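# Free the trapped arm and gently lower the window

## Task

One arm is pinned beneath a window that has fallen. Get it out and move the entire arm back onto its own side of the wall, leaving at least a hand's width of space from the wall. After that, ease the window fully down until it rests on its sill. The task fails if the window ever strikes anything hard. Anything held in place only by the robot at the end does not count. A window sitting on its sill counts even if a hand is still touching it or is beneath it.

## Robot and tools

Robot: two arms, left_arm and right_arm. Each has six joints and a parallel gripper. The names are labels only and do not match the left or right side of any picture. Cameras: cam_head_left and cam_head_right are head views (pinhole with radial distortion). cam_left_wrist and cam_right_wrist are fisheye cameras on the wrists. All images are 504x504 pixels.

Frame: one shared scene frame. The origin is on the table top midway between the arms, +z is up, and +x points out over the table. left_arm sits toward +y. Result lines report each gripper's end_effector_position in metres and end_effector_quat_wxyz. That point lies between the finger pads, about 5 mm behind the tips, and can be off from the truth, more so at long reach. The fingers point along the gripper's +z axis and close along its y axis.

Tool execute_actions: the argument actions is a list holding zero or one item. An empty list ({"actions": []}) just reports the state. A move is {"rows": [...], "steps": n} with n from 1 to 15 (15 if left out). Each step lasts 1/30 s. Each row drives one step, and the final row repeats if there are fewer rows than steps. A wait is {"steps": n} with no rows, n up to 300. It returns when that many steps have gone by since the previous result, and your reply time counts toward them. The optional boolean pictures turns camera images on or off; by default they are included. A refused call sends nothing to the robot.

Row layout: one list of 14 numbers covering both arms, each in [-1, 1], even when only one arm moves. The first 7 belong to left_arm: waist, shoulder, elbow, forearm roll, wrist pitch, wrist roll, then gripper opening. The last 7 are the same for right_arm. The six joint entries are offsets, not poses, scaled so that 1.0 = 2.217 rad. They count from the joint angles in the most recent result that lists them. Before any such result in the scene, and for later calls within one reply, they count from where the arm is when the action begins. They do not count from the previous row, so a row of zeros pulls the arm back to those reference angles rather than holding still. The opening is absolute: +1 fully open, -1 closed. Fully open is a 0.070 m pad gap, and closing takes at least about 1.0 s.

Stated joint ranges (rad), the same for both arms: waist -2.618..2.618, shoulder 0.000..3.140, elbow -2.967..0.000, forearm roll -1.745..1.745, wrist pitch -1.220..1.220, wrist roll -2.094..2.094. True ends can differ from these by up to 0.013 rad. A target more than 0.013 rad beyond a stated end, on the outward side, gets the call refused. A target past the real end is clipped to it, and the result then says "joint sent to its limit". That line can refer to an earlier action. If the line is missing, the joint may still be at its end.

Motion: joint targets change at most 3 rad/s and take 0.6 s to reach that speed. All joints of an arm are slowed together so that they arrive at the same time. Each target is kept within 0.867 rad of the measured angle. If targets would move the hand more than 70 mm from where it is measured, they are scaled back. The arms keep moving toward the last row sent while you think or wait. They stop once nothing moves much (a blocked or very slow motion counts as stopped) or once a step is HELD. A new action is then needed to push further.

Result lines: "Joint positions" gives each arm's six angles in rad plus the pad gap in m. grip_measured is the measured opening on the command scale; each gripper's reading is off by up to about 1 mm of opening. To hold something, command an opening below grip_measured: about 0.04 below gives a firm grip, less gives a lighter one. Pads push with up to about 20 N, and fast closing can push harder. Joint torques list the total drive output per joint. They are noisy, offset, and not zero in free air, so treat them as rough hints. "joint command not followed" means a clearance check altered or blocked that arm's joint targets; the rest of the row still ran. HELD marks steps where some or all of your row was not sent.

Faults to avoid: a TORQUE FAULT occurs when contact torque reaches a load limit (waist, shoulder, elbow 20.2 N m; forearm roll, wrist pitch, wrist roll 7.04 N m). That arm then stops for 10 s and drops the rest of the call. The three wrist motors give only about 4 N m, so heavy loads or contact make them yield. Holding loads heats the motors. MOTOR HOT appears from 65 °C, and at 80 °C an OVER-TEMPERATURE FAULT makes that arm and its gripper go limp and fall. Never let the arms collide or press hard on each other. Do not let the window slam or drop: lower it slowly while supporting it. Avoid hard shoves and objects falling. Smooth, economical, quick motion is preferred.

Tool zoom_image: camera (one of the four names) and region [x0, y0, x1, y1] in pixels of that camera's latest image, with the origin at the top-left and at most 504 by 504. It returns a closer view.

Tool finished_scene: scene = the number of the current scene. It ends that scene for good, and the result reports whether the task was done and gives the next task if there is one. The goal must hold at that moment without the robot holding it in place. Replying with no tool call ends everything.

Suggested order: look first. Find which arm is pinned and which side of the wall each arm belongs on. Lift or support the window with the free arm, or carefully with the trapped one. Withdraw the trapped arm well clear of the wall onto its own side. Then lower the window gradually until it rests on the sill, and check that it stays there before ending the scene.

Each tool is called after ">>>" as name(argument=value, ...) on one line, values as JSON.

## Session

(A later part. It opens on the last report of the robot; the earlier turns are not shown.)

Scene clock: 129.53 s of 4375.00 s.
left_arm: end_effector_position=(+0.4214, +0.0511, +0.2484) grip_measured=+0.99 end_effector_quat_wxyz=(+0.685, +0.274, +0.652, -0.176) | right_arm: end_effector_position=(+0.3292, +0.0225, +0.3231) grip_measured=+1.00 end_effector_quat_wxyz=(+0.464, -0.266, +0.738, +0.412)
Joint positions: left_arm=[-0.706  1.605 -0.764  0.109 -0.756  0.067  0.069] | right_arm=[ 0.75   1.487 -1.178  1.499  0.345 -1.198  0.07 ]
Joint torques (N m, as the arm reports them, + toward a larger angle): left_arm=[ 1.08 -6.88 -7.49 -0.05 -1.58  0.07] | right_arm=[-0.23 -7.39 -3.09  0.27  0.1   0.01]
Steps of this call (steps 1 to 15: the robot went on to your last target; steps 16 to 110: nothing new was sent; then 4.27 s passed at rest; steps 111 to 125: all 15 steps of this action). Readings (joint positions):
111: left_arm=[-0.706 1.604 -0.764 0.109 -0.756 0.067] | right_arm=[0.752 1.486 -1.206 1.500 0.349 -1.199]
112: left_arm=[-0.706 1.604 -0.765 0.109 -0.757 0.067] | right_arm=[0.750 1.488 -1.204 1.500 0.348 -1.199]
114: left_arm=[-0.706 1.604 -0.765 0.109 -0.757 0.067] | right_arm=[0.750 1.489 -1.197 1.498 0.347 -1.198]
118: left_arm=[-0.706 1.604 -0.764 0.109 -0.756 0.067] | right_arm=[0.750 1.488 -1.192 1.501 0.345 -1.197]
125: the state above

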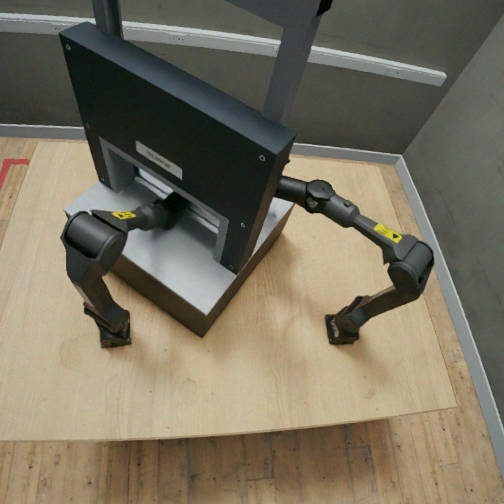

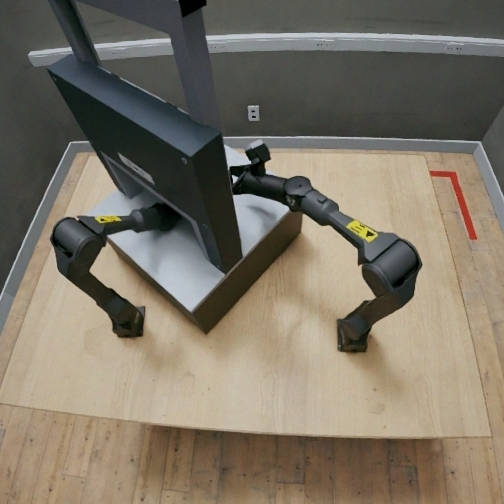

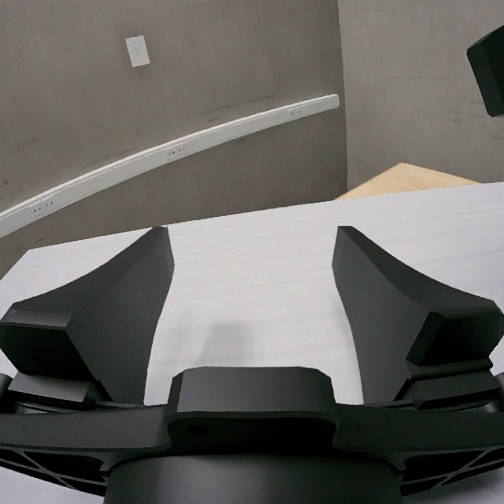

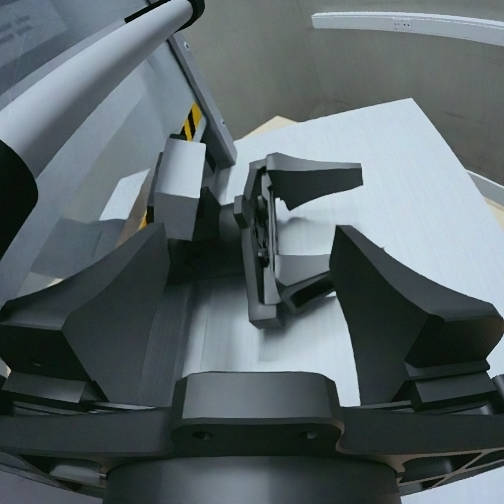

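>>> execute_actions(actions=[{"rows": [[0,0,0,0,0,0,1, 0.001,0,0,0,0,0,1],[0,0,0,0,0,0,1, 0.002,0,0,0,0,0,1],[0,0,0,0,0,0,1, 0.003,0,0,0,0,0,1],[0,0,0,0,0,0,1, 0.004,0,0,0,0,0,1],[0,0,0,0,0,0,1, 0.005,0,0,0,0,0,1],[0,0,0,0,0,0,1, 0.006,0,0,0,0,0,1],[0,0,0,0,0,0,1, 0.007,0,0,0,0,0,1],[0,0,0,0,0,0,1, 0.008,0,0,0,0,0,1],[0,0,0,0,0,0,1, 0.009,0,0,0,0,0,1],[0,0,0,0,0,0,1, 0.010,0,0,0,0,0,1]], "steps": 15}])

Scene clock: 133.93 s of 4375.00 s.
left_arm: end_effector_position=(+0.4215, +0.0511, +0.2488) grip_measured=+0.99 end_effector_quat_wxyz=(+0.685, +0.274, +0.651, -0.177) | right_arm: end_effector_position=(+0.3207, +0.0294, +0.3225) grip_measured=+1.00 end_effector_quat_wxyz=(+0.458, -0.274, +0.735, +0.418)
Joint positions: left_arm=[-0.706  1.604 -0.764  0.109 -0.757  0.067  0.069] | right_arm=[ 0.772  1.487 -1.178  1.499  0.346 -1.198  0.07 ]
Joint torques (N m, as the arm reports them, + toward a larger angle): left_arm=[ 1.05 -5.9  -5.26 -0.11 -1.44  0.07] | right_arm=[ 0.27 -8.85 -5.31  0.6  -0.09  0.21]
Steps of this call (steps 1 to 15: the robot went on to your last target; steps 16 to 90: nothing new was sent; then 0.90 s passed at rest; steps 91 to 105: all 15 steps of this action). Readings (joint positions):
91: left_arm=[-0.706 1.602 -0.767 0.109 -0.758 0.067] | right_arm=[0.750 1.490 -1.176 1.498 0.346 -1.199]
92: left_arm=[-0.706 1.603 -0.767 0.109 -0.758 0.067] | right_arm=[0.753 1.488 -1.176 1.498 0.346 -1.199]
94: left_arm=[-0.706 1.603 -0.766 0.109 -0.758 0.067] | right_arm=[0.758 1.488 -1.176 1.498 0.346 -1.199]
98: left_arm=[-0.706 1.603 -0.766 0.109 -0.758 0.067] | right_arm=[0.767 1.488 -1.176 1.499 0.346 -1.198]
105: the state above

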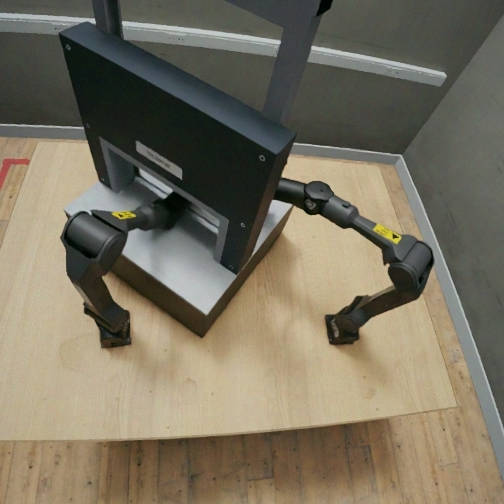

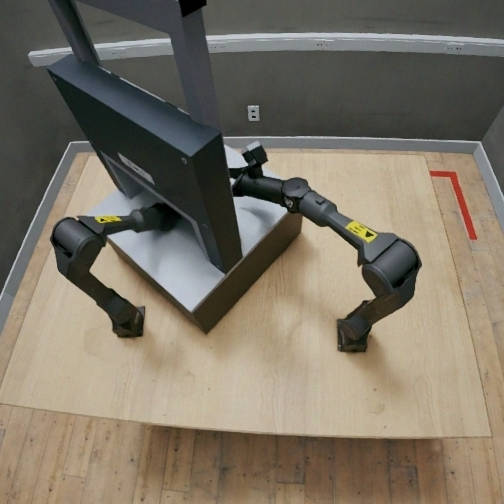

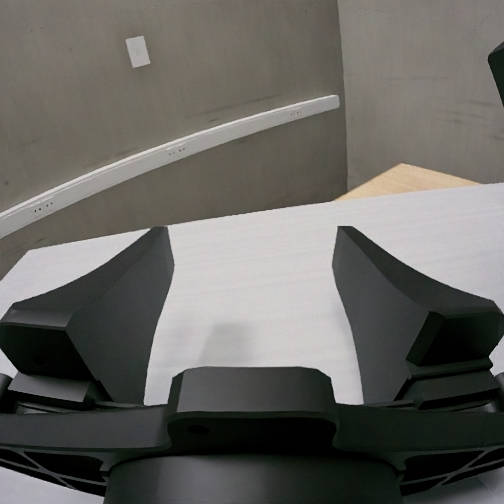

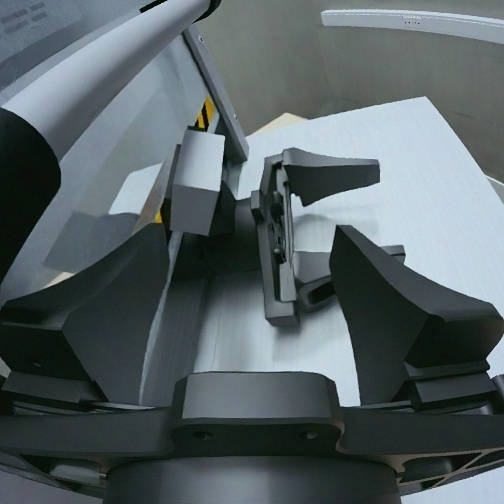

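>>> execute_actions(actions=[{"rows": [[0,0,0,0,0,0,1, 0,0,-0.001,0,0,0,1],[0,0,0,0,0,0,1, 0,0,-0.002,0,0,0,1],[0,0,0,0,0,0,1, 0,0,-0.003,0,0,0,1],[0,0,0,0,0,0,1, 0,0,-0.005,0,0,0,1],[0,0,0,0,0,0,1, 0,0,-0.007,0,0,0,1],[0,0,0,0,0,0,1, 0,0,-0.009,0,0,0,1],[0,0,0,0,0,0,1, 0,0,-0.011,0,0,0,1],[0,0,0,0,0,0,1, 0,0,-0.013,0,0,0,1],[0,0,0,0,0,0,1, 0,0,-0.015,0,0,0,1],[0,0,0,0,0,0,1, 0,0,-0.017,0,0,0,1],[0,0,0,0,0,0,1, 0,0,-0.019,0,0,0,1],[0,0,0,0,0,0,1, 0,0,-0.021,0,0,0,1],[0,0,0,0,0,0,1, 0,0,-0.022,0,0,0,1]], "steps": 15}])

Scene clock: 140.20 s of 4375.00 s.
left_arm: end_effector_position=(+0.4215, +0.0510, +0.2518) grip_measured=+0.99 end_effector_quat_wxyz=(+0.688, +0.273, +0.649, -0.177) | right_arm: end_effector_position=(+0.3237, +0.0322, +0.3424) grip_measured=+1.00 end_effector_quat_wxyz=(+0.474, -0.275, +0.721, +0.424)
Joint positions: left_arm=[-0.706  1.602 -0.768  0.109 -0.759  0.067  0.069] | right_arm=[ 0.772  1.49  -1.225  1.498  0.347 -1.199  0.07 ]
Joint torques (N m, as the arm reports them, + toward a larger angle): left_arm=[ 1.08 -3.71 -2.85 -0.15 -0.75  0.07] | right_arm=[  0.47 -13.56  -9.52   2.44  -0.4    0.8 ]
Steps of this call (steps 1 to 15: the robot went on to your last target; steps 16 to 90: nothing new was sent; then 2.77 s passed at rest; steps 91 to 105: all 15 steps of this action). Readings (joint positions):
91: left_arm=[-0.706 1.605 -0.764 0.109 -0.756 0.067] | right_arm=[0.772 1.487 -1.179 1.499 0.345 -1.198]
92: left_arm=[-0.706 1.605 -0.764 0.109 -0.756 0.067] | right_arm=[0.772 1.487 -1.181 1.499 0.345 -1.198]
94: left_arm=[-0.706 1.605 -0.764 0.109 -0.756 0.067] | right_arm=[0.772 1.487 -1.186 1.499 0.345 -1.198]
98: left_arm=[-0.706 1.604 -0.766 0.109 -0.758 0.067] | right_arm=[0.772 1.489 -1.198 1.495 0.346 -1.199]
105: the state above

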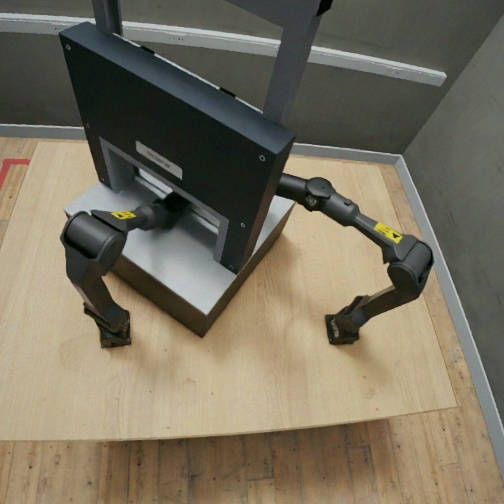

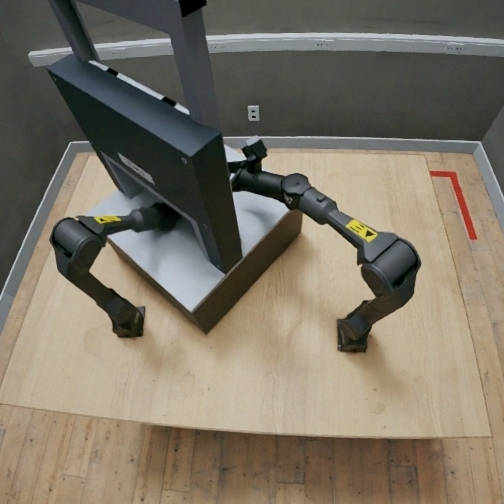

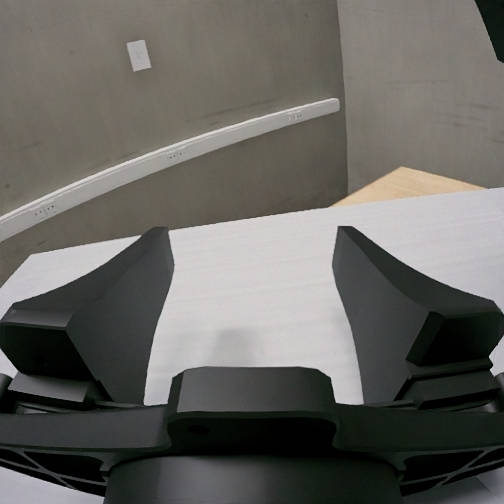

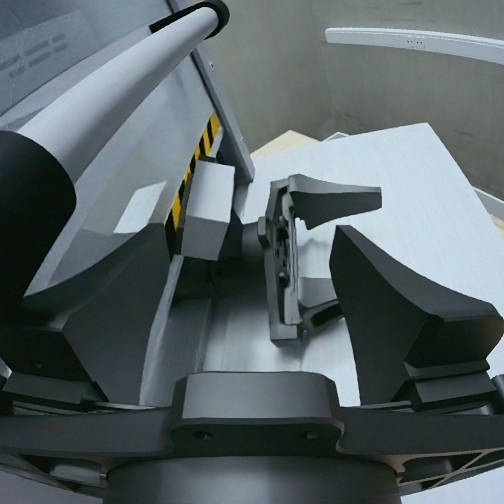

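>>> execute_actions(actions=[{"rows": [[0,0,0,0,0,0,1, 0,0,-0.002,0,0,0,1],[0,0,0,0,0,0,1, 0,0,-0.004,0,0,0,1],[0,0,0,0,0,0,1, 0,0,-0.006,0,0,0,1],[0,0,0,0,0,0,1, 0,0,-0.008,0,0,0,1],[0,0,0,0,0,0,1, 0,0,-0.010,0,0,0,1],[0,0,0,0,0,0,1, 0,0,-0.012,0,0,0,1],[0,0,0,0,0,0,1, 0,0,-0.014,0,0,0,1],[0,0,0,0,0,0,1, 0,0,-0.016,0,0,0,1],[0,0,0,0,0,0,1, 0,0,-0.018,0,0,0,1],[0,0,0,0,0,0,1, 0,0,-0.020,0,0,0,1],[0,0,0,0,0,0,1, 0,0,-0.022,0,0,0,1],[0,0,0,0,0,0,1, 0,0,-0.024,0,0,0,1],[0,0,0,0,0,0,1, 0,0,-0.026,0,0,0,1],[0,0,0,0,0,0,1, 0,0,-0.028,0,0,0,1],[0,0,0,0,0,0,1, 0,0,-0.030,0,0,0,1]], "steps": 15}])

Scene clock: 150.47 s of 4375.00 s.
left_arm: end_effector_position=(+0.4216, +0.0510, +0.2516) grip_measured=+0.99 end_effector_quat_wxyz=(+0.688, +0.273, +0.649, -0.177) | right_arm: end_effector_position=(+0.3259, +0.0341, +0.3725) grip_measured=+1.00 end_effector_quat_wxyz=(+0.498, -0.275, +0.700, +0.433)
Joint positions: left_arm=[-0.706  1.602 -0.767  0.109 -0.759  0.067  0.069] | right_arm=[ 0.771  1.489 -1.289  1.498  0.348 -1.2    0.07 ]
Joint torques (N m, as the arm reports them, + toward a larger angle): left_arm=[ 1.07 -4.55 -4.55  0.09 -0.87  0.07] | right_arm=[  0.39 -16.04 -10.32   2.43  -0.15   0.61]
Steps of this call (steps 1 to 15: the robot went on to your last target; steps 16 to 90: nothing new was sent; then 6.77 s passed at rest; steps 91 to 105: all 15 steps of this action). Readings (joint positions):
91: left_arm=[-0.706 1.604 -0.765 0.109 -0.757 0.067] | right_arm=[0.772 1.488 -1.227 1.499 0.346 -1.198]
92: left_arm=[-0.706 1.603 -0.766 0.109 -0.758 0.067] | right_arm=[0.772 1.489 -1.230 1.498 0.349 -1.199]
94: left_arm=[-0.706 1.603 -0.766 0.109 -0.758 0.067] | right_arm=[0.771 1.488 -1.240 1.497 0.349 -1.200]
98: left_arm=[-0.706 1.603 -0.767 0.109 -0.758 0.067] | right_arm=[0.771 1.488 -1.259 1.498 0.349 -1.200]
105: the state above

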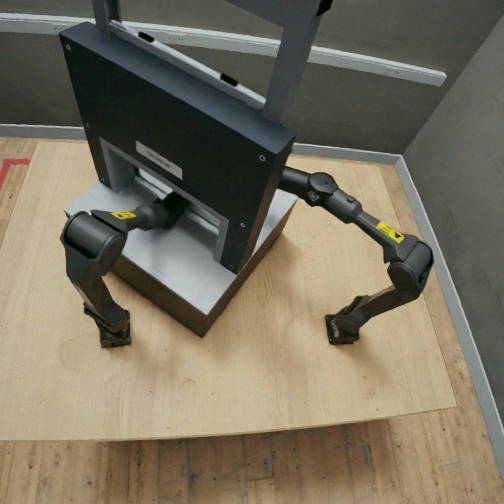

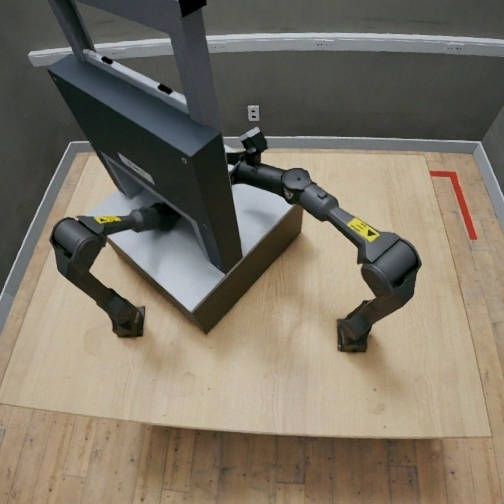

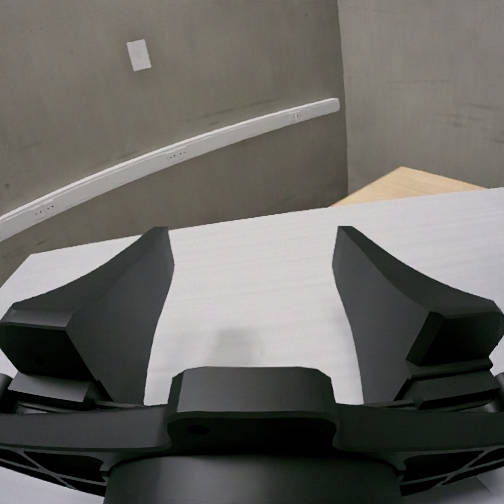

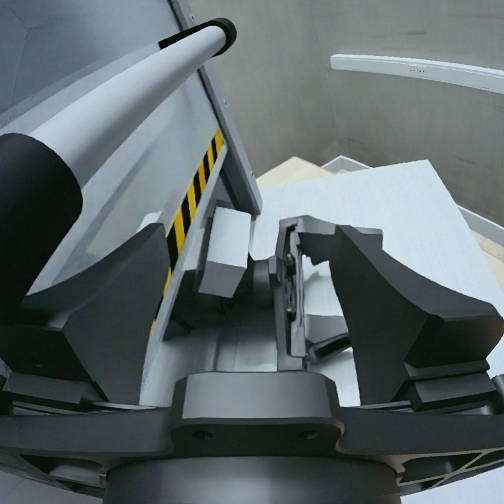

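>>> execute_actions(actions=[{"rows": [[0,0,0,0,0,0,1, 0,0,-0.002,0,0,0,1],[0,0,0,0,0,0,1, 0,0,-0.004,0,0,0,1],[0,0,0,0,0,0,1, 0,0,-0.006,0,0,0,1],[0,0,0,0,0,0,1, 0,0,-0.008,0,0,0,1],[0,0,0,0,0,0,1, 0,0,-0.010,0,0,0,1],[0,0,0,0,0,0,1, 0,0,-0.012,0,0,0,1],[0,0,0,0,0,0,1, 0,0,-0.014,0,0,0,1],[0,0,0,0,0,0,1, 0,0,-0.016,0,0,0,1],[0,0,0,0,0,0,1, 0,0,-0.018,0,0,0,1],[0,0,0,0,0,0,1, 0,0,-0.020,0,0,0,1],[0,0,0,0,0,0,1, 0,0,-0.022,0,0,0,1],[0,0,0,0,0,0,1, 0,0,-0.024,0,0,0,1],[0,0,0,0,0,0,1, 0,0,-0.025,0,0,0,1]], "steps": 15}])

Scene clock: 156.70 s of 4375.00 s.
left_arm: end_effector_position=(+0.4215, +0.0510, +0.2518) grip_measured=+0.99 end_effector_quat_wxyz=(+0.688, +0.273, +0.649, -0.177) | right_arm: end_effector_position=(+0.3277, +0.0358, +0.3963) grip_measured=+1.00 end_effector_quat_wxyz=(+0.516, -0.274, +0.682, +0.440)
Joint positions: left_arm=[-0.706  1.602 -0.768  0.109 -0.759  0.067  0.069] | right_arm=[ 0.772  1.493 -1.346  1.498  0.347 -1.199  0.07 ]
Joint torques (N m, as the arm reports them, + toward a larger angle): left_arm=[ 1.08 -4.23 -4.07 -0.07 -0.87  0.07] | right_arm=[ -0.12 -18.26  -9.41   2.23   0.07   0.55]
Steps of this call (steps 1 to 15: the robot went on to your last target; steps 16 to 90: nothing new was sent; then 2.73 s passed at rest; steps 91 to 105: all 15 steps of this action). Readings (joint positions):
91: left_arm=[-0.706 1.602 -0.768 0.109 -0.759 0.067] | right_arm=[0.772 1.490 -1.292 1.498 0.347 -1.199]
92: left_arm=[-0.706 1.602 -0.768 0.109 -0.759 0.067] | right_arm=[0.772 1.490 -1.292 1.497 0.348 -1.199]
94: left_arm=[-0.706 1.602 -0.768 0.109 -0.759 0.067] | right_arm=[0.772 1.491 -1.299 1.496 0.348 -1.199]
98: left_arm=[-0.706 1.602 -0.768 0.109 -0.759 0.067] | right_arm=[0.772 1.492 -1.321 1.497 0.348 -1.199]
105: the state above

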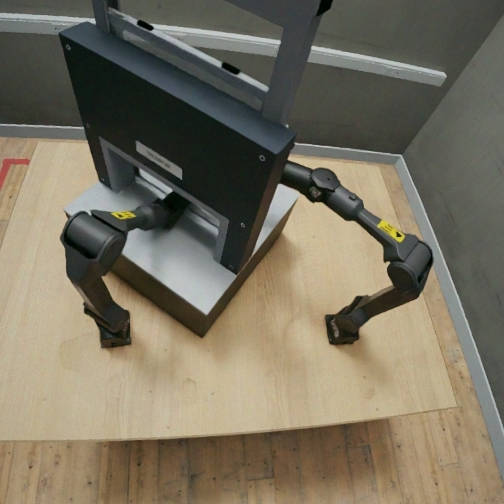

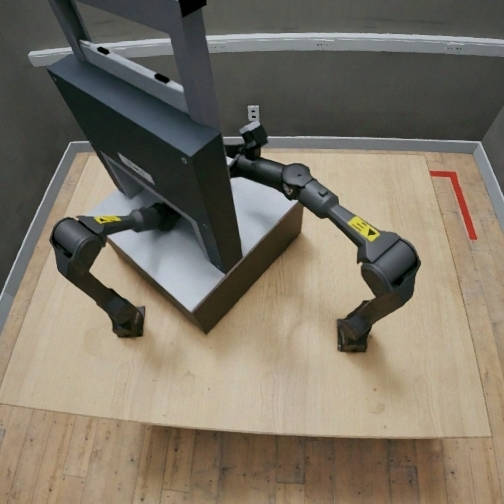

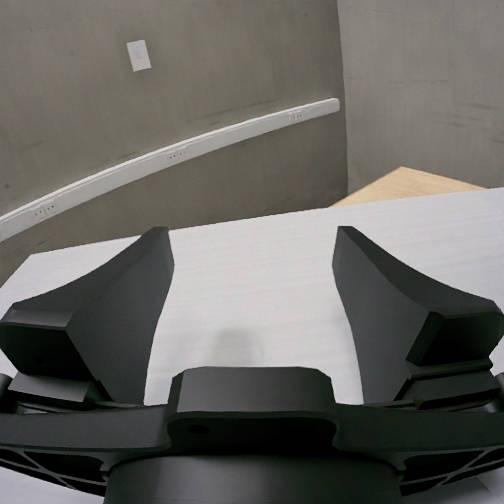

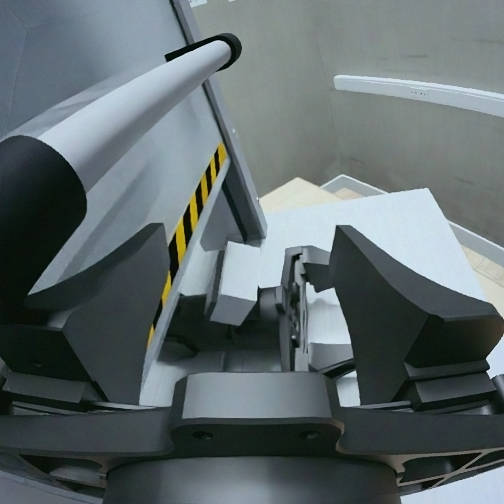

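>>> execute_actions(actions=[{"rows": [[0,-0.008,0.008,0,0,0,1, 0,0,0,0,0,0,1],[0,-0.016,0.017,0,0,0,1, 0,0,0,0,0,0,1],[0,-0.024,0.025,0,0,0,1, 0,0,0,0,0,0,1],[0,-0.032,0.034,0,0,0,1, 0,0,0,0,0,0,1],[0,-0.040,0.042,0,0,0,1, 0,0,0,0,0,0,1],[0,-0.048,0.051,0,0,0,1, 0,0,0,0,0,0,1],[0,-0.056,0.059,0,0,0,1, 0,0,0,0,0,0,1],[0,-0.064,0.068,0,0,0,1, 0,0,0,0,0,0,1],[0,-0.072,0.076,0,0,0,1, 0,0,0,0,0,0,1],[0,-0.080,0.085,0,0,0,1, 0,0,0,0,0,0,1],[0,-0.088,0.093,0,0,0,1, 0,0,0,0,0,0,1],[0,-0.096,0.101,0,0,0,1, 0,0,0,0,0,0,1],[0,-0.104,0.109,0,0,0,1, 0,0,0,0,0,0,1],[0,-0.112,0.117,0,0,0,1, 0,0,0,0,0,0,1],[0,-0.118,0.124,0,0,0,1, 0,0,0,0,0,0,1]], "steps": 15}])

Scene clock: 179.57 s of 4375.00 s.
left_arm: end_effector_position=(+0.3627, +0.0889, +0.2513) grip_measured=+0.99 end_effector_quat_wxyz=(+0.687, +0.274, +0.650, -0.177) | right_arm: end_effector_position=(+0.3262, +0.0344, +0.4019) grip_measured=+1.00 end_effector_quat_wxyz=(+0.520, -0.274, +0.678, +0.442)
Joint positions: left_arm=[-0.706  1.363 -0.514  0.109 -0.771  0.067  0.069] | right_arm=[ 0.772  1.486 -1.35   1.499  0.348 -1.199  0.07 ]
Joint torques (N m, as the arm reports them, + toward a larger angle): left_arm=[ 1.2  -2.78 -4.51  0.13 -1.08  0.05] | right_arm=[  1.44 -10.11  -6.01   1.5   -0.2    0.37]
Steps of this call (steps 1 to 15: the robot went on to your last target; steps 16 to 90: nothing new was sent; then 19.37 s passed at rest; steps 91 to 105: all 15 steps of this action). Readings (joint positions):
91: left_arm=[-0.706 1.601 -0.767 0.109 -0.759 0.067] | right_arm=[0.771 1.489 -1.345 1.498 0.348 -1.200]
92: left_arm=[-0.706 1.596 -0.761 0.109 -0.759 0.067] | right_arm=[0.771 1.490 -1.345 1.498 0.349 -1.200]
94: left_arm=[-0.706 1.567 -0.730 0.109 -0.759 0.067] | right_arm=[0.771 1.490 -1.345 1.498 0.349 -1.200]
98: left_arm=[-0.706 1.498 -0.649 0.109 -0.738 0.067] | right_arm=[0.771 1.489 -1.347 1.500 0.349 -1.199]
105: the state above

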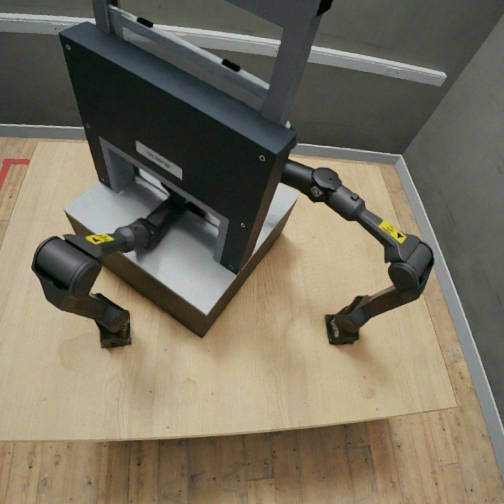

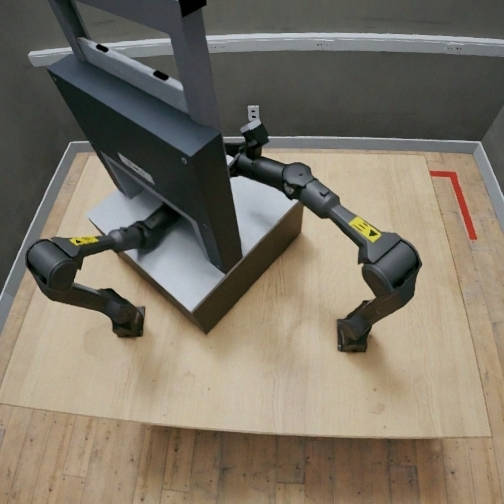

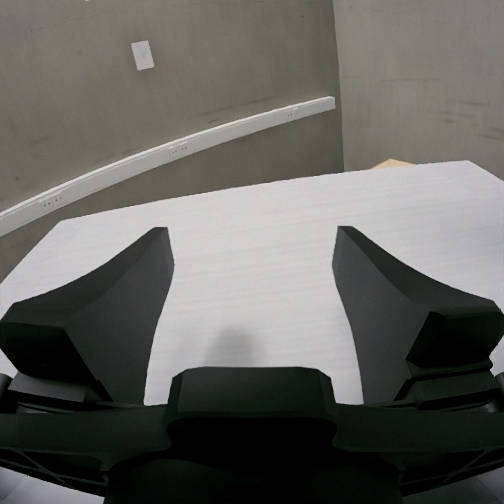

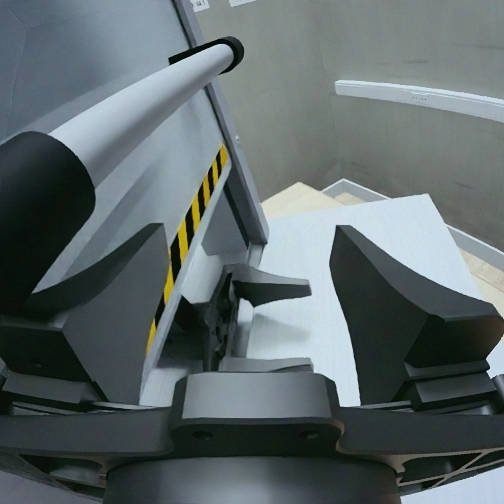

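>>> execute_actions(actions=[{"rows": [[0,0,0,0,0,0,1, 0,0,-0.002,0,0,0,1],[0,0,0,0,0,0,1, 0,0,-0.004,0,0,0,1],[0,0,0,0,0,0,1, 0,0,-0.006,0,0,0,1],[0,0,0,0,0,0,1, 0,0,-0.008,0,0,0,1],[0,0,0,0,0,0,1, 0,0,-0.010,0,0,0,1],[0,0,0,0,0,0,1, 0,0,-0.012,0,0,0,1],[0,0,0,0,0,0,1, 0,0,-0.014,0,0,0,1],[0,0,0,0,0,0,1, 0,0,-0.016,0,0,0,1],[0,0,0,0,0,0,1, 0,0,-0.018,0,0,0,1],[0,0,0,0,0,0,1, 0,0,-0.020,0,0,0,1]], "steps": 15}], pictures=false)

Scene clock: 185.30 s of 4375.00 s.
left_arm: end_effector_position=(+0.3628, +0.0888, +0.2513) grip_measured=+0.99 end_effector_quat_wxyz=(+0.687, +0.274, +0.650, -0.178) | right_arm: end_effector_position=(+0.3269, +0.0330, +0.4239) grip_measured=+1.00 end_effector_quat_wxyz=(+0.536, -0.271, +0.662, +0.447)
Joint positions: left_arm=[-0.706  1.364 -0.514  0.109 -0.772  0.067  0.069] | right_arm=[ 0.769  1.484 -1.396  1.5    0.347 -1.198  0.07 ]
Joint torques (N m, as the arm reports them, + toward a larger angle): left_arm=[ 1.15 -3.13 -3.06 -0.12 -0.76 -0.03] | right_arm=[  0.29 -16.87  -9.09   2.09   0.13   0.58]
Steps of this call (steps 1 to 30: the robot went on to your last target; steps 31 to 90: nothing new was sent; then 2.23 s passed at rest; steps 91 to 105: all 15 steps of this action). Readings (joint positions):
91: left_arm=[-0.706 1.341 -0.493 0.109 -0.759 0.067] | right_arm=[0.772 1.493 -1.346 1.498 0.347 -1.199]
92: left_arm=[-0.706 1.347 -0.497 0.109 -0.762 0.067] | right_arm=[0.772 1.492 -1.351 1.498 0.347 -1.199]
94: left_arm=[-0.706 1.365 -0.513 0.109 -0.771 0.067] | right_arm=[0.771 1.490 -1.366 1.499 0.345 -1.198]
98: left_arm=[-0.706 1.365 -0.515 0.109 -0.772 0.067] | right_arm=[0.770 1.489 -1.384 1.500 0.345 -1.198]
105: the state above

>>> execute_actions(actions=[{"rows": [[0,-0.010,0.007,0,0.002,0,1, 0,0,0,0,0,0,1],[0,-0.020,0.014,0,0.005,0,1, 0,0,0,0,0,0,1],[0,-0.030,0.021,0,0.008,0,1, 0,0,0,0,0,0,1],[0,-0.040,0.028,0,0.012,0,1, 0,0,0,0,0,0,1],[0,-0.050,0.035,0,0.015,0,1, 0,0,0,0,0,0,1],[0,-0.060,0.042,0,0.019,0,1, 0,0,0,0,0,0,1],[0,-0.070,0.049,0,0.023,0,1, 0,0,0,0,0,0,1],[0,-0.080,0.056,0,0.027,0,1, 0,0,0,0,0,0,1],[0,-0.090,0.063,0,0.031,0,1, 0,0,0,0,0,0,1],[0,-0.100,0.070,0,0.035,0,1, 0,0,0,0,0,0,1],[0,-0.110,0.076,0,0.039,0,1, 0,0,0,0,0,0,1],[0,-0.120,0.083,0,0.043,0,1, 0,0,0,0,0,0,1],[0,-0.130,0.089,0,0.047,0,1, 0,0,0,0,0,0,1],[0,-0.140,0.095,0,0.050,0,1, 0,0,0,0,0,0,1],[0,-0.151,0.1015,0,0.054,0,1, 0,0,0,0,0,0,1]], "steps": 15}], pictures=false)

>>> execute_actions(actions=[{"steps": 10}])

Scene clock: 194.17 s of 4375.00 s.
left_arm: end_effector_position=(+0.3083, +0.1264, +0.2499) grip_measured=+0.99 end_effector_quat_wxyz=(+0.684, +0.275, +0.654, -0.171) | right_arm: end_effector_position=(+0.3261, +0.0340, +0.4225) grip_measured=+1.00 end_effector_quat_wxyz=(+0.535, -0.273, +0.663, +0.447)
Joint positions: left_arm=[-0.706  1.076 -0.318  0.109 -0.669  0.067  0.069] | right_arm=[ 0.771  1.485 -1.395  1.499  0.348 -1.199  0.07 ]
Joint torques (N m, as the arm reports them, + toward a larger angle): left_arm=[ 1.2  -2.66 -3.48 -0.12 -0.83 -0.12] | right_arm=[ -1.18 -12.3   -9.28   2.35  -0.9    0.86]
Steps of this call (steps 1 to 15: the robot went on to your last target; steps 16 to 90: nothing new was sent; then 5.37 s passed at rest; steps 91 to 105: all 15 steps of this action). Readings (joint positions):
91: left_arm=[-0.706 1.363 -0.513 0.109 -0.771 0.067] | right_arm=[0.771 1.486 -1.395 1.499 0.348 -1.199]
92: left_arm=[-0.706 1.356 -0.509 0.109 -0.770 0.067] | right_arm=[0.771 1.485 -1.395 1.499 0.349 -1.199]
94: left_arm=[-0.706 1.326 -0.488 0.109 -0.763 0.067] | right_arm=[0.771 1.485 -1.395 1.499 0.349 -1.199]
98: left_arm=[-0.706 1.232 -0.422 0.109 -0.730 0.067] | right_arm=[0.771 1.485 -1.395 1.499 0.349 -1.199]
105: the state above

Scene clock: 194.50 s of 4375.00 s.
left_arm: end_effector_position=(+0.3000, +0.1322, +0.2490) grip_measured=+0.99 end_effector_quat_wxyz=(+0.685, +0.275, +0.653, -0.170) | right_arm: end_effector_position=(+0.3263, +0.0339, +0.4230) grip_measured=+1.00 end_effector_quat_wxyz=(+0.535, -0.273, +0.663, +0.447)
Joint positions: left_arm=[-0.706  1.029 -0.289  0.109 -0.652  0.067  0.069] | right_arm=[ 0.771  1.485 -1.395  1.499  0.348 -1.199  0.07 ]
Joint torques (N m, as the arm reports them, + toward a larger angle): left_arm=[ 1.14 -0.46 -4.61 -0.12 -0.88 -0.23] | right_arm=[ -2.89 -13.51 -10.06   2.63  -1.18   1.03]
Steps of this call (steps 1 to 10: the robot went on to your last target). Readings (joint positions):
1: left_arm=[-0.706 1.055 -0.305 0.109 -0.661 0.067] | right_arm=[0.771 1.485 -1.395 1.499 0.348 -1.199]
2: left_arm=[-0.706 1.040 -0.296 0.109 -0.656 0.067] | right_arm=[0.771 1.485 -1.395 1.499 0.348 -1.199]
4: left_arm=[-0.706 1.027 -0.288 0.109 -0.651 0.067] | right_arm=[0.771 1.485 -1.395 1.499 0.348 -1.199]
8: left_arm=[-0.706 1.028 -0.288 0.109 -0.651 0.067] | right_arm=[0.771 1.485 -1.395 1.499 0.348 -1.199]
10: the state above

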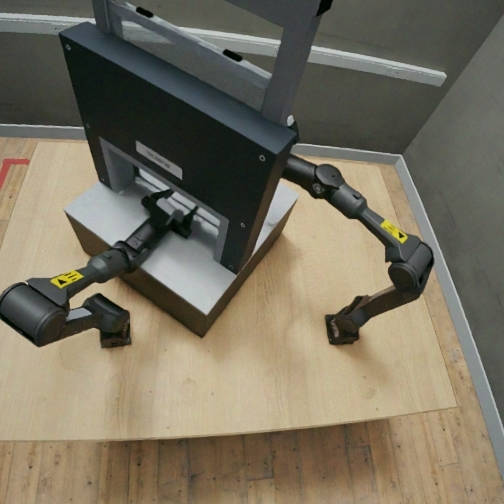

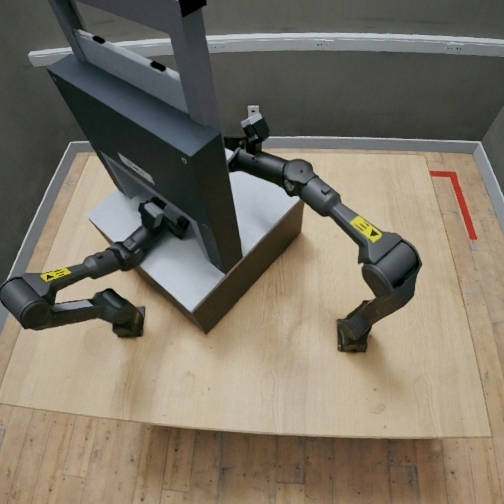

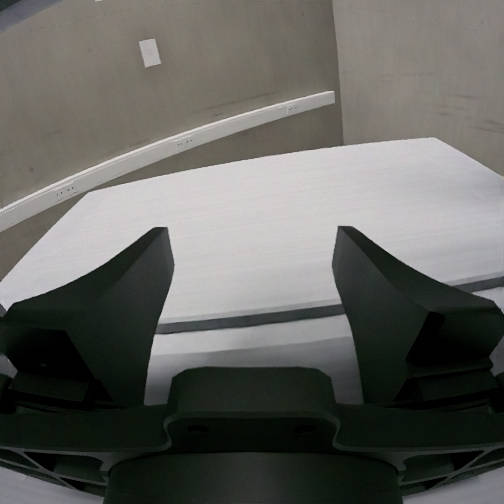

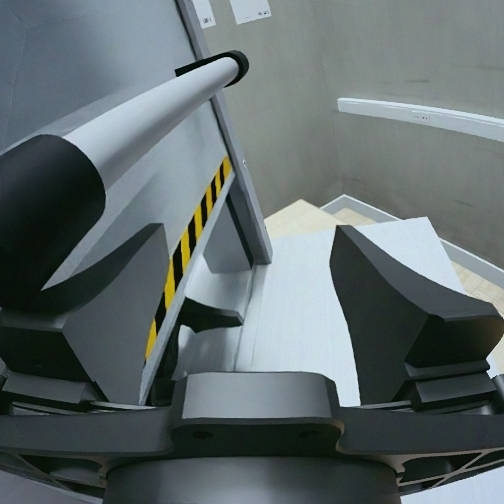

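>>> execute_actions(actions=[{"rows": [[0,-0.013,0.006,0,0.008,0,1, 0,0,0,0,0,0,1],[0,-0.027,0.011,0,0.016,0,1, 0,0,0,0,0,0,1],[0,-0.040,0.016,0,0.025,0,1, 0,0,0,0,0,0,1],[0,-0.053,0.021,0,0.034,0,1, 0,0,0,0,0,0,1],[0,-0.067,0.026,0,0.043,0,1, 0,0,0,0,0,0,1],[0,-0.080,0.030,0,0.052,0,1, 0,0,0,0,0,0,1],[0,-0.093,0.034,0,0.062,0,1, 0,0,0,0,0,0,1],[0,-0.107,0.038,0,0.072,0,1, 0,0,0,0,0,0,1],[0,-0.120,0.042,0,0.082,0,1, 0,0,0,0,0,0,1],[0,-0.133,0.045,0,0.092,0,1, 0,0,0,0,0,0,1],[0,-0.147,0.048,0,0.102,0,1, 0,0,0,0,0,0,1],[0,-0.160,0.051,0,0.112,0,1, 0,0,0,0,0,0,1],[0,-0.173,0.053,0,0.123,0,1, 0,0,0,0,0,0,1],[0,-0.187,0.055,0,0.133,0,1, 0,0,0,0,0,0,1],[0,-0.200,0.056,0,0.144,0,1, 0,0,0,0,0,0,1]], "steps": 15}], pictures=false)

>>> execute_actions(actions=[{"steps": 10}], pictures=false)

Scene clock: 199.97 s of 4375.00 s.
left_arm: end_effector_position=(+0.2539, +0.1685, +0.2482) grip_measured=+0.99 end_effector_quat_wxyz=(+0.686, +0.272, +0.656, -0.157) | right_arm: end_effector_position=(+0.3267, +0.0332, +0.4239) grip_measured=+1.00 end_effector_quat_wxyz=(+0.536, -0.272, +0.662, +0.447)
Joint positions: left_arm=[-0.706  0.666 -0.177  0.109 -0.395  0.067  0.069] | right_arm=[ 0.769  1.484 -1.396  1.499  0.347 -1.198  0.07 ]
Joint torques (N m, as the arm reports them, + toward a larger angle): left_arm=[ 1.16 -0.52 -4.34 -0.11 -0.82 -0.04] | right_arm=[ -2.06 -12.87  -8.41   2.27  -0.84   0.74]
Steps of this call (steps 1 to 30: the robot went on to your last target; steps 31 to 90: nothing new was sent; then 1.97 s passed at rest; steps 91 to 105: all 15 steps of this action). Readings (joint positions):
91: left_arm=[-0.706 1.029 -0.289 0.109 -0.652 0.067] | right_arm=[0.769 1.484 -1.396 1.500 0.347 -1.198]
92: left_arm=[-0.706 1.024 -0.288 0.109 -0.649 0.067] | right_arm=[0.769 1.484 -1.396 1.500 0.347 -1.198]
94: left_arm=[-0.706 0.993 -0.275 0.109 -0.630 0.067] | right_arm=[0.769 1.484 -1.396 1.500 0.347 -1.198]
98: left_arm=[-0.706 0.876 -0.231 0.109 -0.552 0.067] | right_arm=[0.769 1.484 -1.396 1.500 0.347 -1.198]
105: the state above

Scene clock: 200.30 s of 4375.00 s.
left_arm: end_effector_position=(+0.2453, +0.1758, +0.2493) grip_measured=+0.99 end_effector_quat_wxyz=(+0.689, +0.270, +0.655, -0.155) | right_arm: end_effector_position=(+0.3267, +0.0333, +0.4237) grip_measured=+1.00 end_effector_quat_wxyz=(+0.536, -0.272, +0.662, +0.447)
Joint positions: left_arm=[-0.706  0.585 -0.164  0.109 -0.332  0.067  0.069] | right_arm=[ 0.769  1.485 -1.396  1.499  0.348 -1.198  0.07 ]
Joint torques (N m, as the arm reports them, + toward a larger angle): left_arm=[ 1.15  1.04 -4.19 -0.1  -0.92  0.07] | right_arm=[ -0.92 -12.11  -7.83   2.13  -0.64   0.64]
Steps of this call (steps 1 to 10: the robot went on to your last target). Readings (joint positions):
1: left_arm=[-0.706 0.637 -0.173 0.109 -0.373 0.067] | right_arm=[0.769 1.484 -1.396 1.499 0.347 -1.198]
2: left_arm=[-0.706 0.615 -0.169 0.109 -0.356 0.067] | right_arm=[0.769 1.484 -1.396 1.499 0.347 -1.198]
4: left_arm=[-0.706 0.589 -0.165 0.109 -0.335 0.067] | right_arm=[0.769 1.484 -1.396 1.499 0.347 -1.198]
8: left_arm=[-0.706 0.584 -0.164 0.109 -0.332 0.067] | right_arm=[0.769 1.485 -1.396 1.499 0.347 -1.198]
10: the state above

>>> execute_actions(actions=[{"rows": [[0,-0.174,-0.016,0,0.189,0,1, 0,0,0,0,0,0,1]], "steps": 15}], pictures=false)

>>> execute_actions(actions=[{"steps": 10}])

Scene clock: 203.37 s of 4375.00 s.
left_arm: end_effector_position=(+0.2094, +0.2105, +0.2610) grip_measured=+0.99 end_effector_quat_wxyz=(+0.694, +0.257, +0.658, -0.138) | right_arm: end_effector_position=(+0.3264, +0.0337, +0.4230) grip_measured=+1.00 end_effector_quat_wxyz=(+0.535, -0.273, +0.663, +0.447)
Joint positions: left_arm=[-0.706  0.214 -0.199  0.109  0.07   0.067  0.069] | right_arm=[ 0.77   1.485 -1.395  1.499  0.348 -1.199  0.07 ]
Joint torques (N m, as the arm reports them, + toward a larger angle): left_arm=[ 1.16  1.65 -4.79 -0.06 -1.05 -0.05] | right_arm=[  0.46 -10.94  -7.82   1.89  -0.48   0.6 ]
Steps of this call (steps 1 to 30: the robot went on to your last target; steps 31 to 77: nothing new was sent; steps 78 to 92: all 15 steps of this action). Readings (joint positions):
78: left_arm=[-0.706 0.585 -0.165 0.109 -0.332 0.067] | right_arm=[0.770 1.485 -1.395 1.499 0.348 -1.199]
79: left_arm=[-0.706 0.580 -0.165 0.109 -0.326 0.067] | right_arm=[0.770 1.485 -1.395 1.499 0.348 -1.199]
81: left_arm=[-0.706 0.552 -0.168 0.109 -0.295 0.067] | right_arm=[0.770 1.485 -1.395 1.499 0.348 -1.199]
85: left_arm=[-0.706 0.432 -0.179 0.109 -0.165 0.067] | right_arm=[0.770 1.485 -1.395 1.499 0.348 -1.199]
92: the state above

Scene clock: 203.70 s of 4375.00 s.
left_arm: end_effector_position=(+0.2078, +0.2121, +0.2612) grip_measured=+0.99 end_effector_quat_wxyz=(+0.695, +0.256, +0.658, -0.137) | right_arm: end_effector_position=(+0.3264, +0.0337, +0.4231) grip_measured=+1.00 end_effector_quat_wxyz=(+0.535, -0.273, +0.663, +0.447)
Joint positions: left_arm=[-0.706  0.199 -0.2    0.109  0.086  0.067  0.069] | right_arm=[ 0.77   1.485 -1.395  1.499  0.348 -1.199  0.07 ]
Joint torques (N m, as the arm reports them, + toward a larger angle): left_arm=[ 1.16  1.89 -4.91 -0.06 -0.88 -0.16] | right_arm=[ -0.26 -11.56  -8.43   2.03  -0.63   0.7 ]
Steps of this call (steps 1 to 10: the robot went on to your last target). Readings (joint positions):
1: left_arm=[-0.706 0.204 -0.199 0.109 0.081 0.067] | right_arm=[0.770 1.485 -1.395 1.499 0.348 -1.199]
2: left_arm=[-0.706 0.198 -0.200 0.109 0.087 0.067] | right_arm=[0.770 1.485 -1.395 1.499 0.348 -1.199]
4: left_arm=[-0.706 0.198 -0.200 0.109 0.087 0.067] | right_arm=[0.770 1.485 -1.395 1.499 0.348 -1.199]
8: left_arm=[-0.706 0.198 -0.200 0.109 0.086 0.067] | right_arm=[0.770 1.485 -1.395 1.499 0.348 -1.199]
10: the state above

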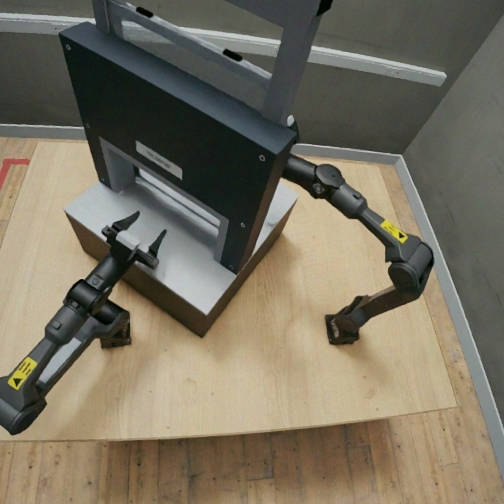

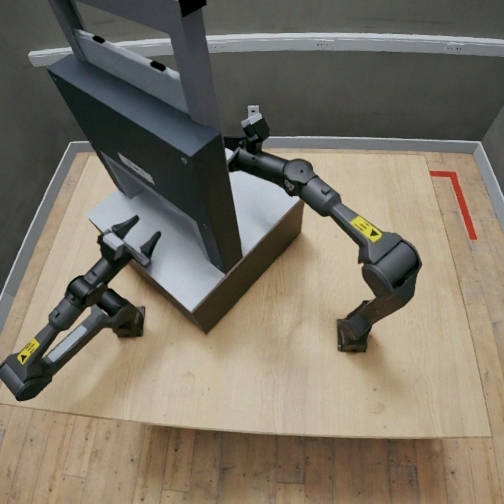

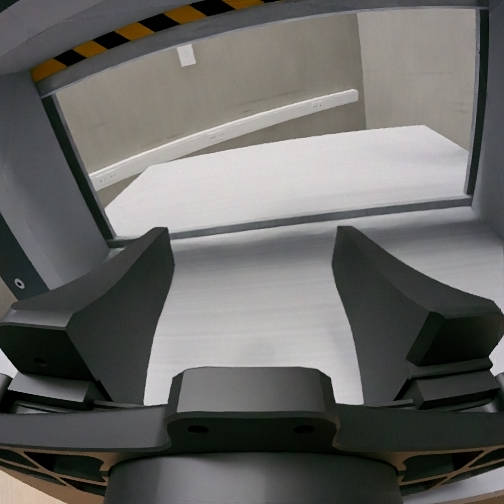

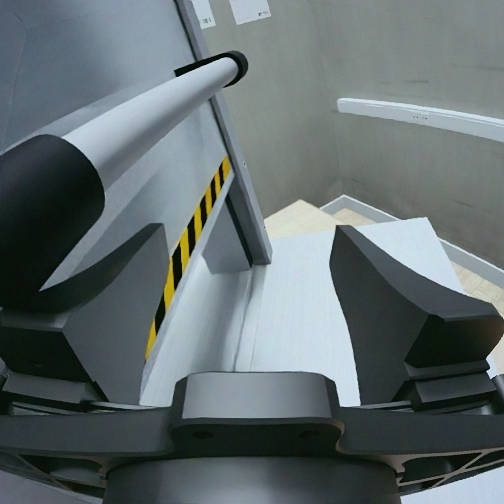

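>>> execute_actions(actions=[{"rows": [[0.63,0,0,0,0,0,1, 0,0,0.002,0,0,0,1],[0.63,0,0,0,0,0,1, 0,0,0.005,0,0,0,1],[0.63,0,0,0,0,0,1, 0,0,0.008,0,0,0,1],[0.63,0,0,0,0,0,1, 0,0,0.011,0,0,0,1],[0.63,0,0,0,0,0,1, 0,0,0.014,0,0,0,1],[0.63,0,0,0,0,0,1, 0,0,0.017,0,0,0,1],[0.63,0,0,0,0,0,1, 0,0,0.020,0,0,0,1],[0.63,0,0,0,0,0,1, 0,0,0.023,0,0,0,1],[0.63,0,0,0,0,0,1, 0,0,0.026,0,0,0,1],[0.63,0,0,0,0,0,1, 0,0,0.029,0,0,0,1],[0.63,0,0,0,0,0,1, 0,0,0.032,0,0,0,1],[0.63,0,0,0,0,0,1, 0,0,0.035,0,0,0,1],[0.63,0,0,0,0,0,1, 0,0,0.038,0,0,0,1],[0.63,0,0,0,0,0,1, 0,0,0.041,0,0,0,1],[0.63,0,0,0,0,0,1, 0,0,0.044,0,0,0,1]], "steps": 15}], pictures=false)

>>> execute_actions(actions=[{"steps": 30}], pictures=false)

Scene clock: 218.00 s of 4375.00 s.
left_arm: end_effector_position=(+0.2390, +0.3159, +0.2611) grip_measured=+0.99 end_effector_quat_wxyz=(+0.706, +0.068, +0.703, +0.056) | right_arm: end_effector_position=(+0.3247, +0.0320, +0.3839) grip_measured=+1.00 end_effector_quat_wxyz=(+0.506, -0.274, +0.692, +0.437)
Joint positions: left_arm=[-0.158  0.199 -0.2    0.109  0.087  0.067  0.069] | right_arm=[ 0.769  1.478 -1.303  1.499  0.35  -1.199  0.07 ]
Joint torques (N m, as the arm reports them, + toward a larger angle): left_arm=[ 1.52  1.65 -4.75 -0.06 -0.79 -0.18] | right_arm=[-1.02 -2.54 -6.99  1.82 -1.41  0.71]
Steps of this call (steps 1 to 30: the robot went on to your last target; steps 31 to 90: nothing new was sent; then 10.80 s passed at rest; steps 91 to 105: all 15 steps of this action). Readings (joint positions):
91: left_arm=[-0.705 0.199 -0.200 0.109 0.087 0.067] | right_arm=[0.769 1.485 -1.396 1.499 0.348 -1.198]
92: left_arm=[-0.699 0.199 -0.200 0.109 0.087 0.067] | right_arm=[0.769 1.484 -1.394 1.500 0.347 -1.198]
94: left_arm=[-0.668 0.199 -0.200 0.109 0.087 0.067] | right_arm=[0.769 1.483 -1.381 1.501 0.347 -1.198]
98: left_arm=[-0.538 0.199 -0.200 0.109 0.087 0.067] | right_arm=[0.769 1.480 -1.351 1.500 0.348 -1.198]
105: the state above

Scene clock: 219.00 s of 4375.00 s.
left_arm: end_effector_position=(+0.1737, +0.4675, +0.2611) grip_measured=+0.99 end_effector_quat_wxyz=(+0.620, -0.227, +0.669, +0.341) | right_arm: end_effector_position=(+0.3250, +0.0325, +0.3802) grip_measured=+1.00 end_effector_quat_wxyz=(+0.503, -0.274, +0.694, +0.435)
Joint positions: left_arm=[ 0.691  0.199 -0.2    0.109  0.086  0.067  0.069] | right_arm=[ 0.77   1.481 -1.298  1.499  0.35  -1.199  0.07 ]
Joint torques (N m, as the arm reports them, + toward a larger angle): left_arm=[ 0.41  1.02 -4.74 -0.06 -0.89  0.1 ] | right_arm=[ 1.26  9.53 -9.16  2.54 -3.1   1.23]
Steps of this call (steps 1 to 30: the robot went on to your last target). Readings (joint positions):
1: left_arm=[-0.102 0.199 -0.200 0.109 0.087 0.067] | right_arm=[0.769 1.478 -1.297 1.499 0.350 -1.199]
2: left_arm=[-0.046 0.199 -0.200 0.109 0.087 0.067] | right_arm=[0.769 1.478 -1.296 1.498 0.351 -1.199]
4: left_arm=[0.066 0.199 -0.200 0.109 0.087 0.067] | right_arm=[0.769 1.478 -1.296 1.498 0.351 -1.199]
8: left_arm=[0.290 0.199 -0.200 0.109 0.087 0.067] | right_arm=[0.769 1.479 -1.296 1.499 0.351 -1.199]
30: the state above

>>> execute_actions(actions=[{"rows": [[0,0,0,0,0,0,1, 0,-0.002,0.002,0,0,0,1],[0,0,0,0,0,0,1, 0,-0.003,0.004,0,0,0,1],[0,0,0,0,0,0,1, 0,-0.004,0.006,0,0,0,1],[0,0,0,0,0,0,1, 0,-0.004,0.008,0,0,0,1],[0,0,0,0,0,0,1, 0,-0.004,0.010,0,0,0,1],[0,0,0,0,0,0,1, 0,-0.004,0.012,0,0,0,1],[0,0,0,0,0,0,1, 0,-0.004,0.014,0,0,0,1],[0,0,0,0,0,0,1, 0,-0.004,0.016,0,0,0,1],[0,0,0,0,0,0,1, 0,-0.004,0.018,0,0,0,1],[0,0,0,0,0,0,1, 0,-0.004,0.020,0,0,0,1],[0,0,0,0,0,0,1, 0,-0.004,0.022,0,0,0,1],[0,0,0,0,0,0,1, 0,-0.004,0.024,0,0,0,1],[0,0,0,0,0,0,1, 0,-0.004,0.026,0,0,0,1],[0,0,0,0,0,0,1, 0,-0.004,0.028,0,0,0,1],[0,0,0,0,0,0,1, 0,-0.004,0.030,0,0,0,1]], "steps": 15}])

Scene clock: 228.63 s of 4375.00 s.
left_arm: end_effector_position=(+0.1736, +0.4674, +0.2612) grip_measured=+0.99 end_effector_quat_wxyz=(+0.620, -0.227, +0.669, +0.341) | right_arm: end_effector_position=(+0.3223, +0.0300, +0.3528) grip_measured=+1.00 end_effector_quat_wxyz=(+0.482, -0.274, +0.714, +0.427)
Joint positions: left_arm=[ 0.691  0.199 -0.2    0.109  0.086  0.067  0.069] | right_arm=[ 0.77   1.476 -1.233  1.499  0.348 -1.199  0.07 ]
Joint torques (N m, as the arm reports them, + toward a larger angle): left_arm=[ 0.4   1.16 -4.73 -0.06 -0.88 -0.12] | right_arm=[-0.48 -1.56 -7.25  2.03 -1.45  0.77]
Steps of this call (steps 1 to 15: the robot went on to your last target; steps 16 to 90: nothing new was sent; then 6.13 s passed at rest; steps 91 to 105: all 15 steps of this action). Readings (joint positions):
91: left_arm=[0.691 0.199 -0.200 0.109 0.086 0.067] | right_arm=[0.770 1.481 -1.298 1.499 0.349 -1.199]
92: left_arm=[0.691 0.199 -0.200 0.109 0.086 0.067] | right_arm=[0.770 1.478 -1.296 1.499 0.347 -1.199]
94: left_arm=[0.691 0.199 -0.200 0.109 0.086 0.067] | right_arm=[0.772 1.477 -1.286 1.500 0.343 -1.198]
98: left_arm=[0.691 0.199 -0.200 0.109 0.086 0.067] | right_arm=[0.771 1.477 -1.266 1.500 0.345 -1.198]
105: the state above

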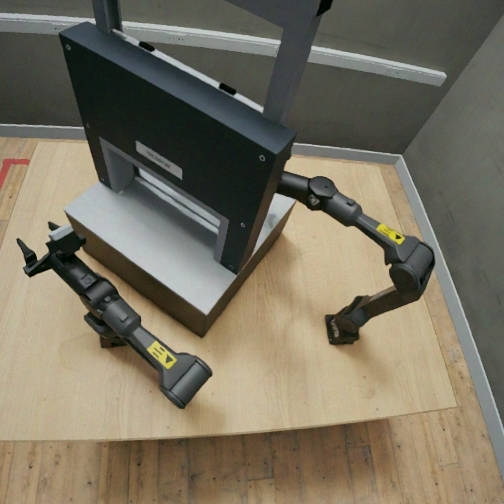

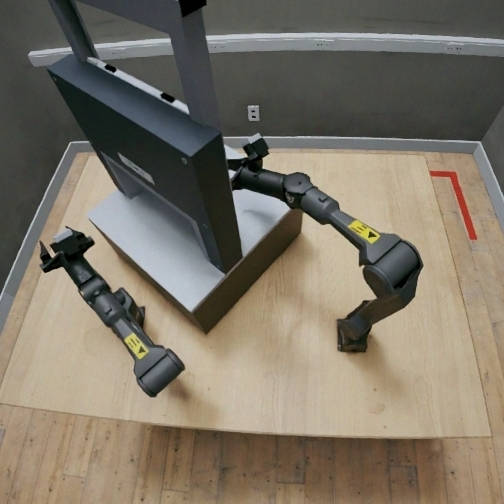

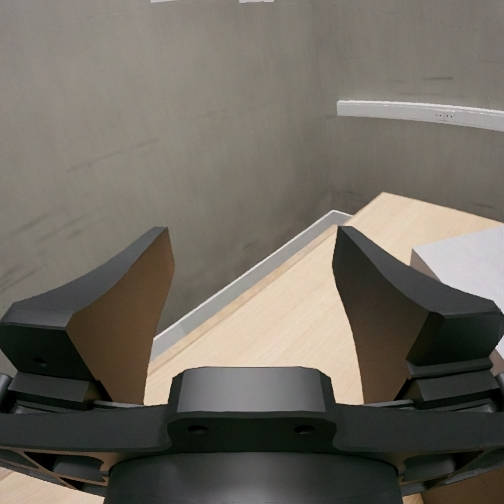

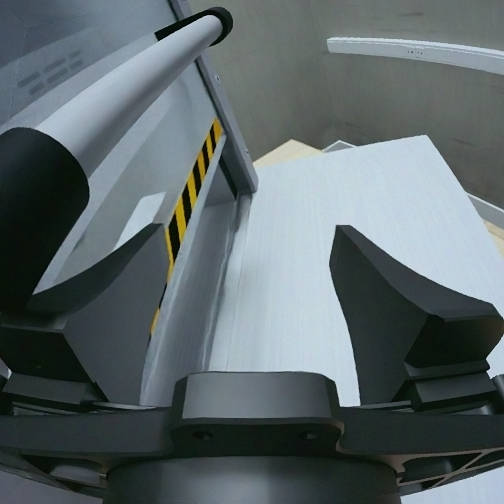

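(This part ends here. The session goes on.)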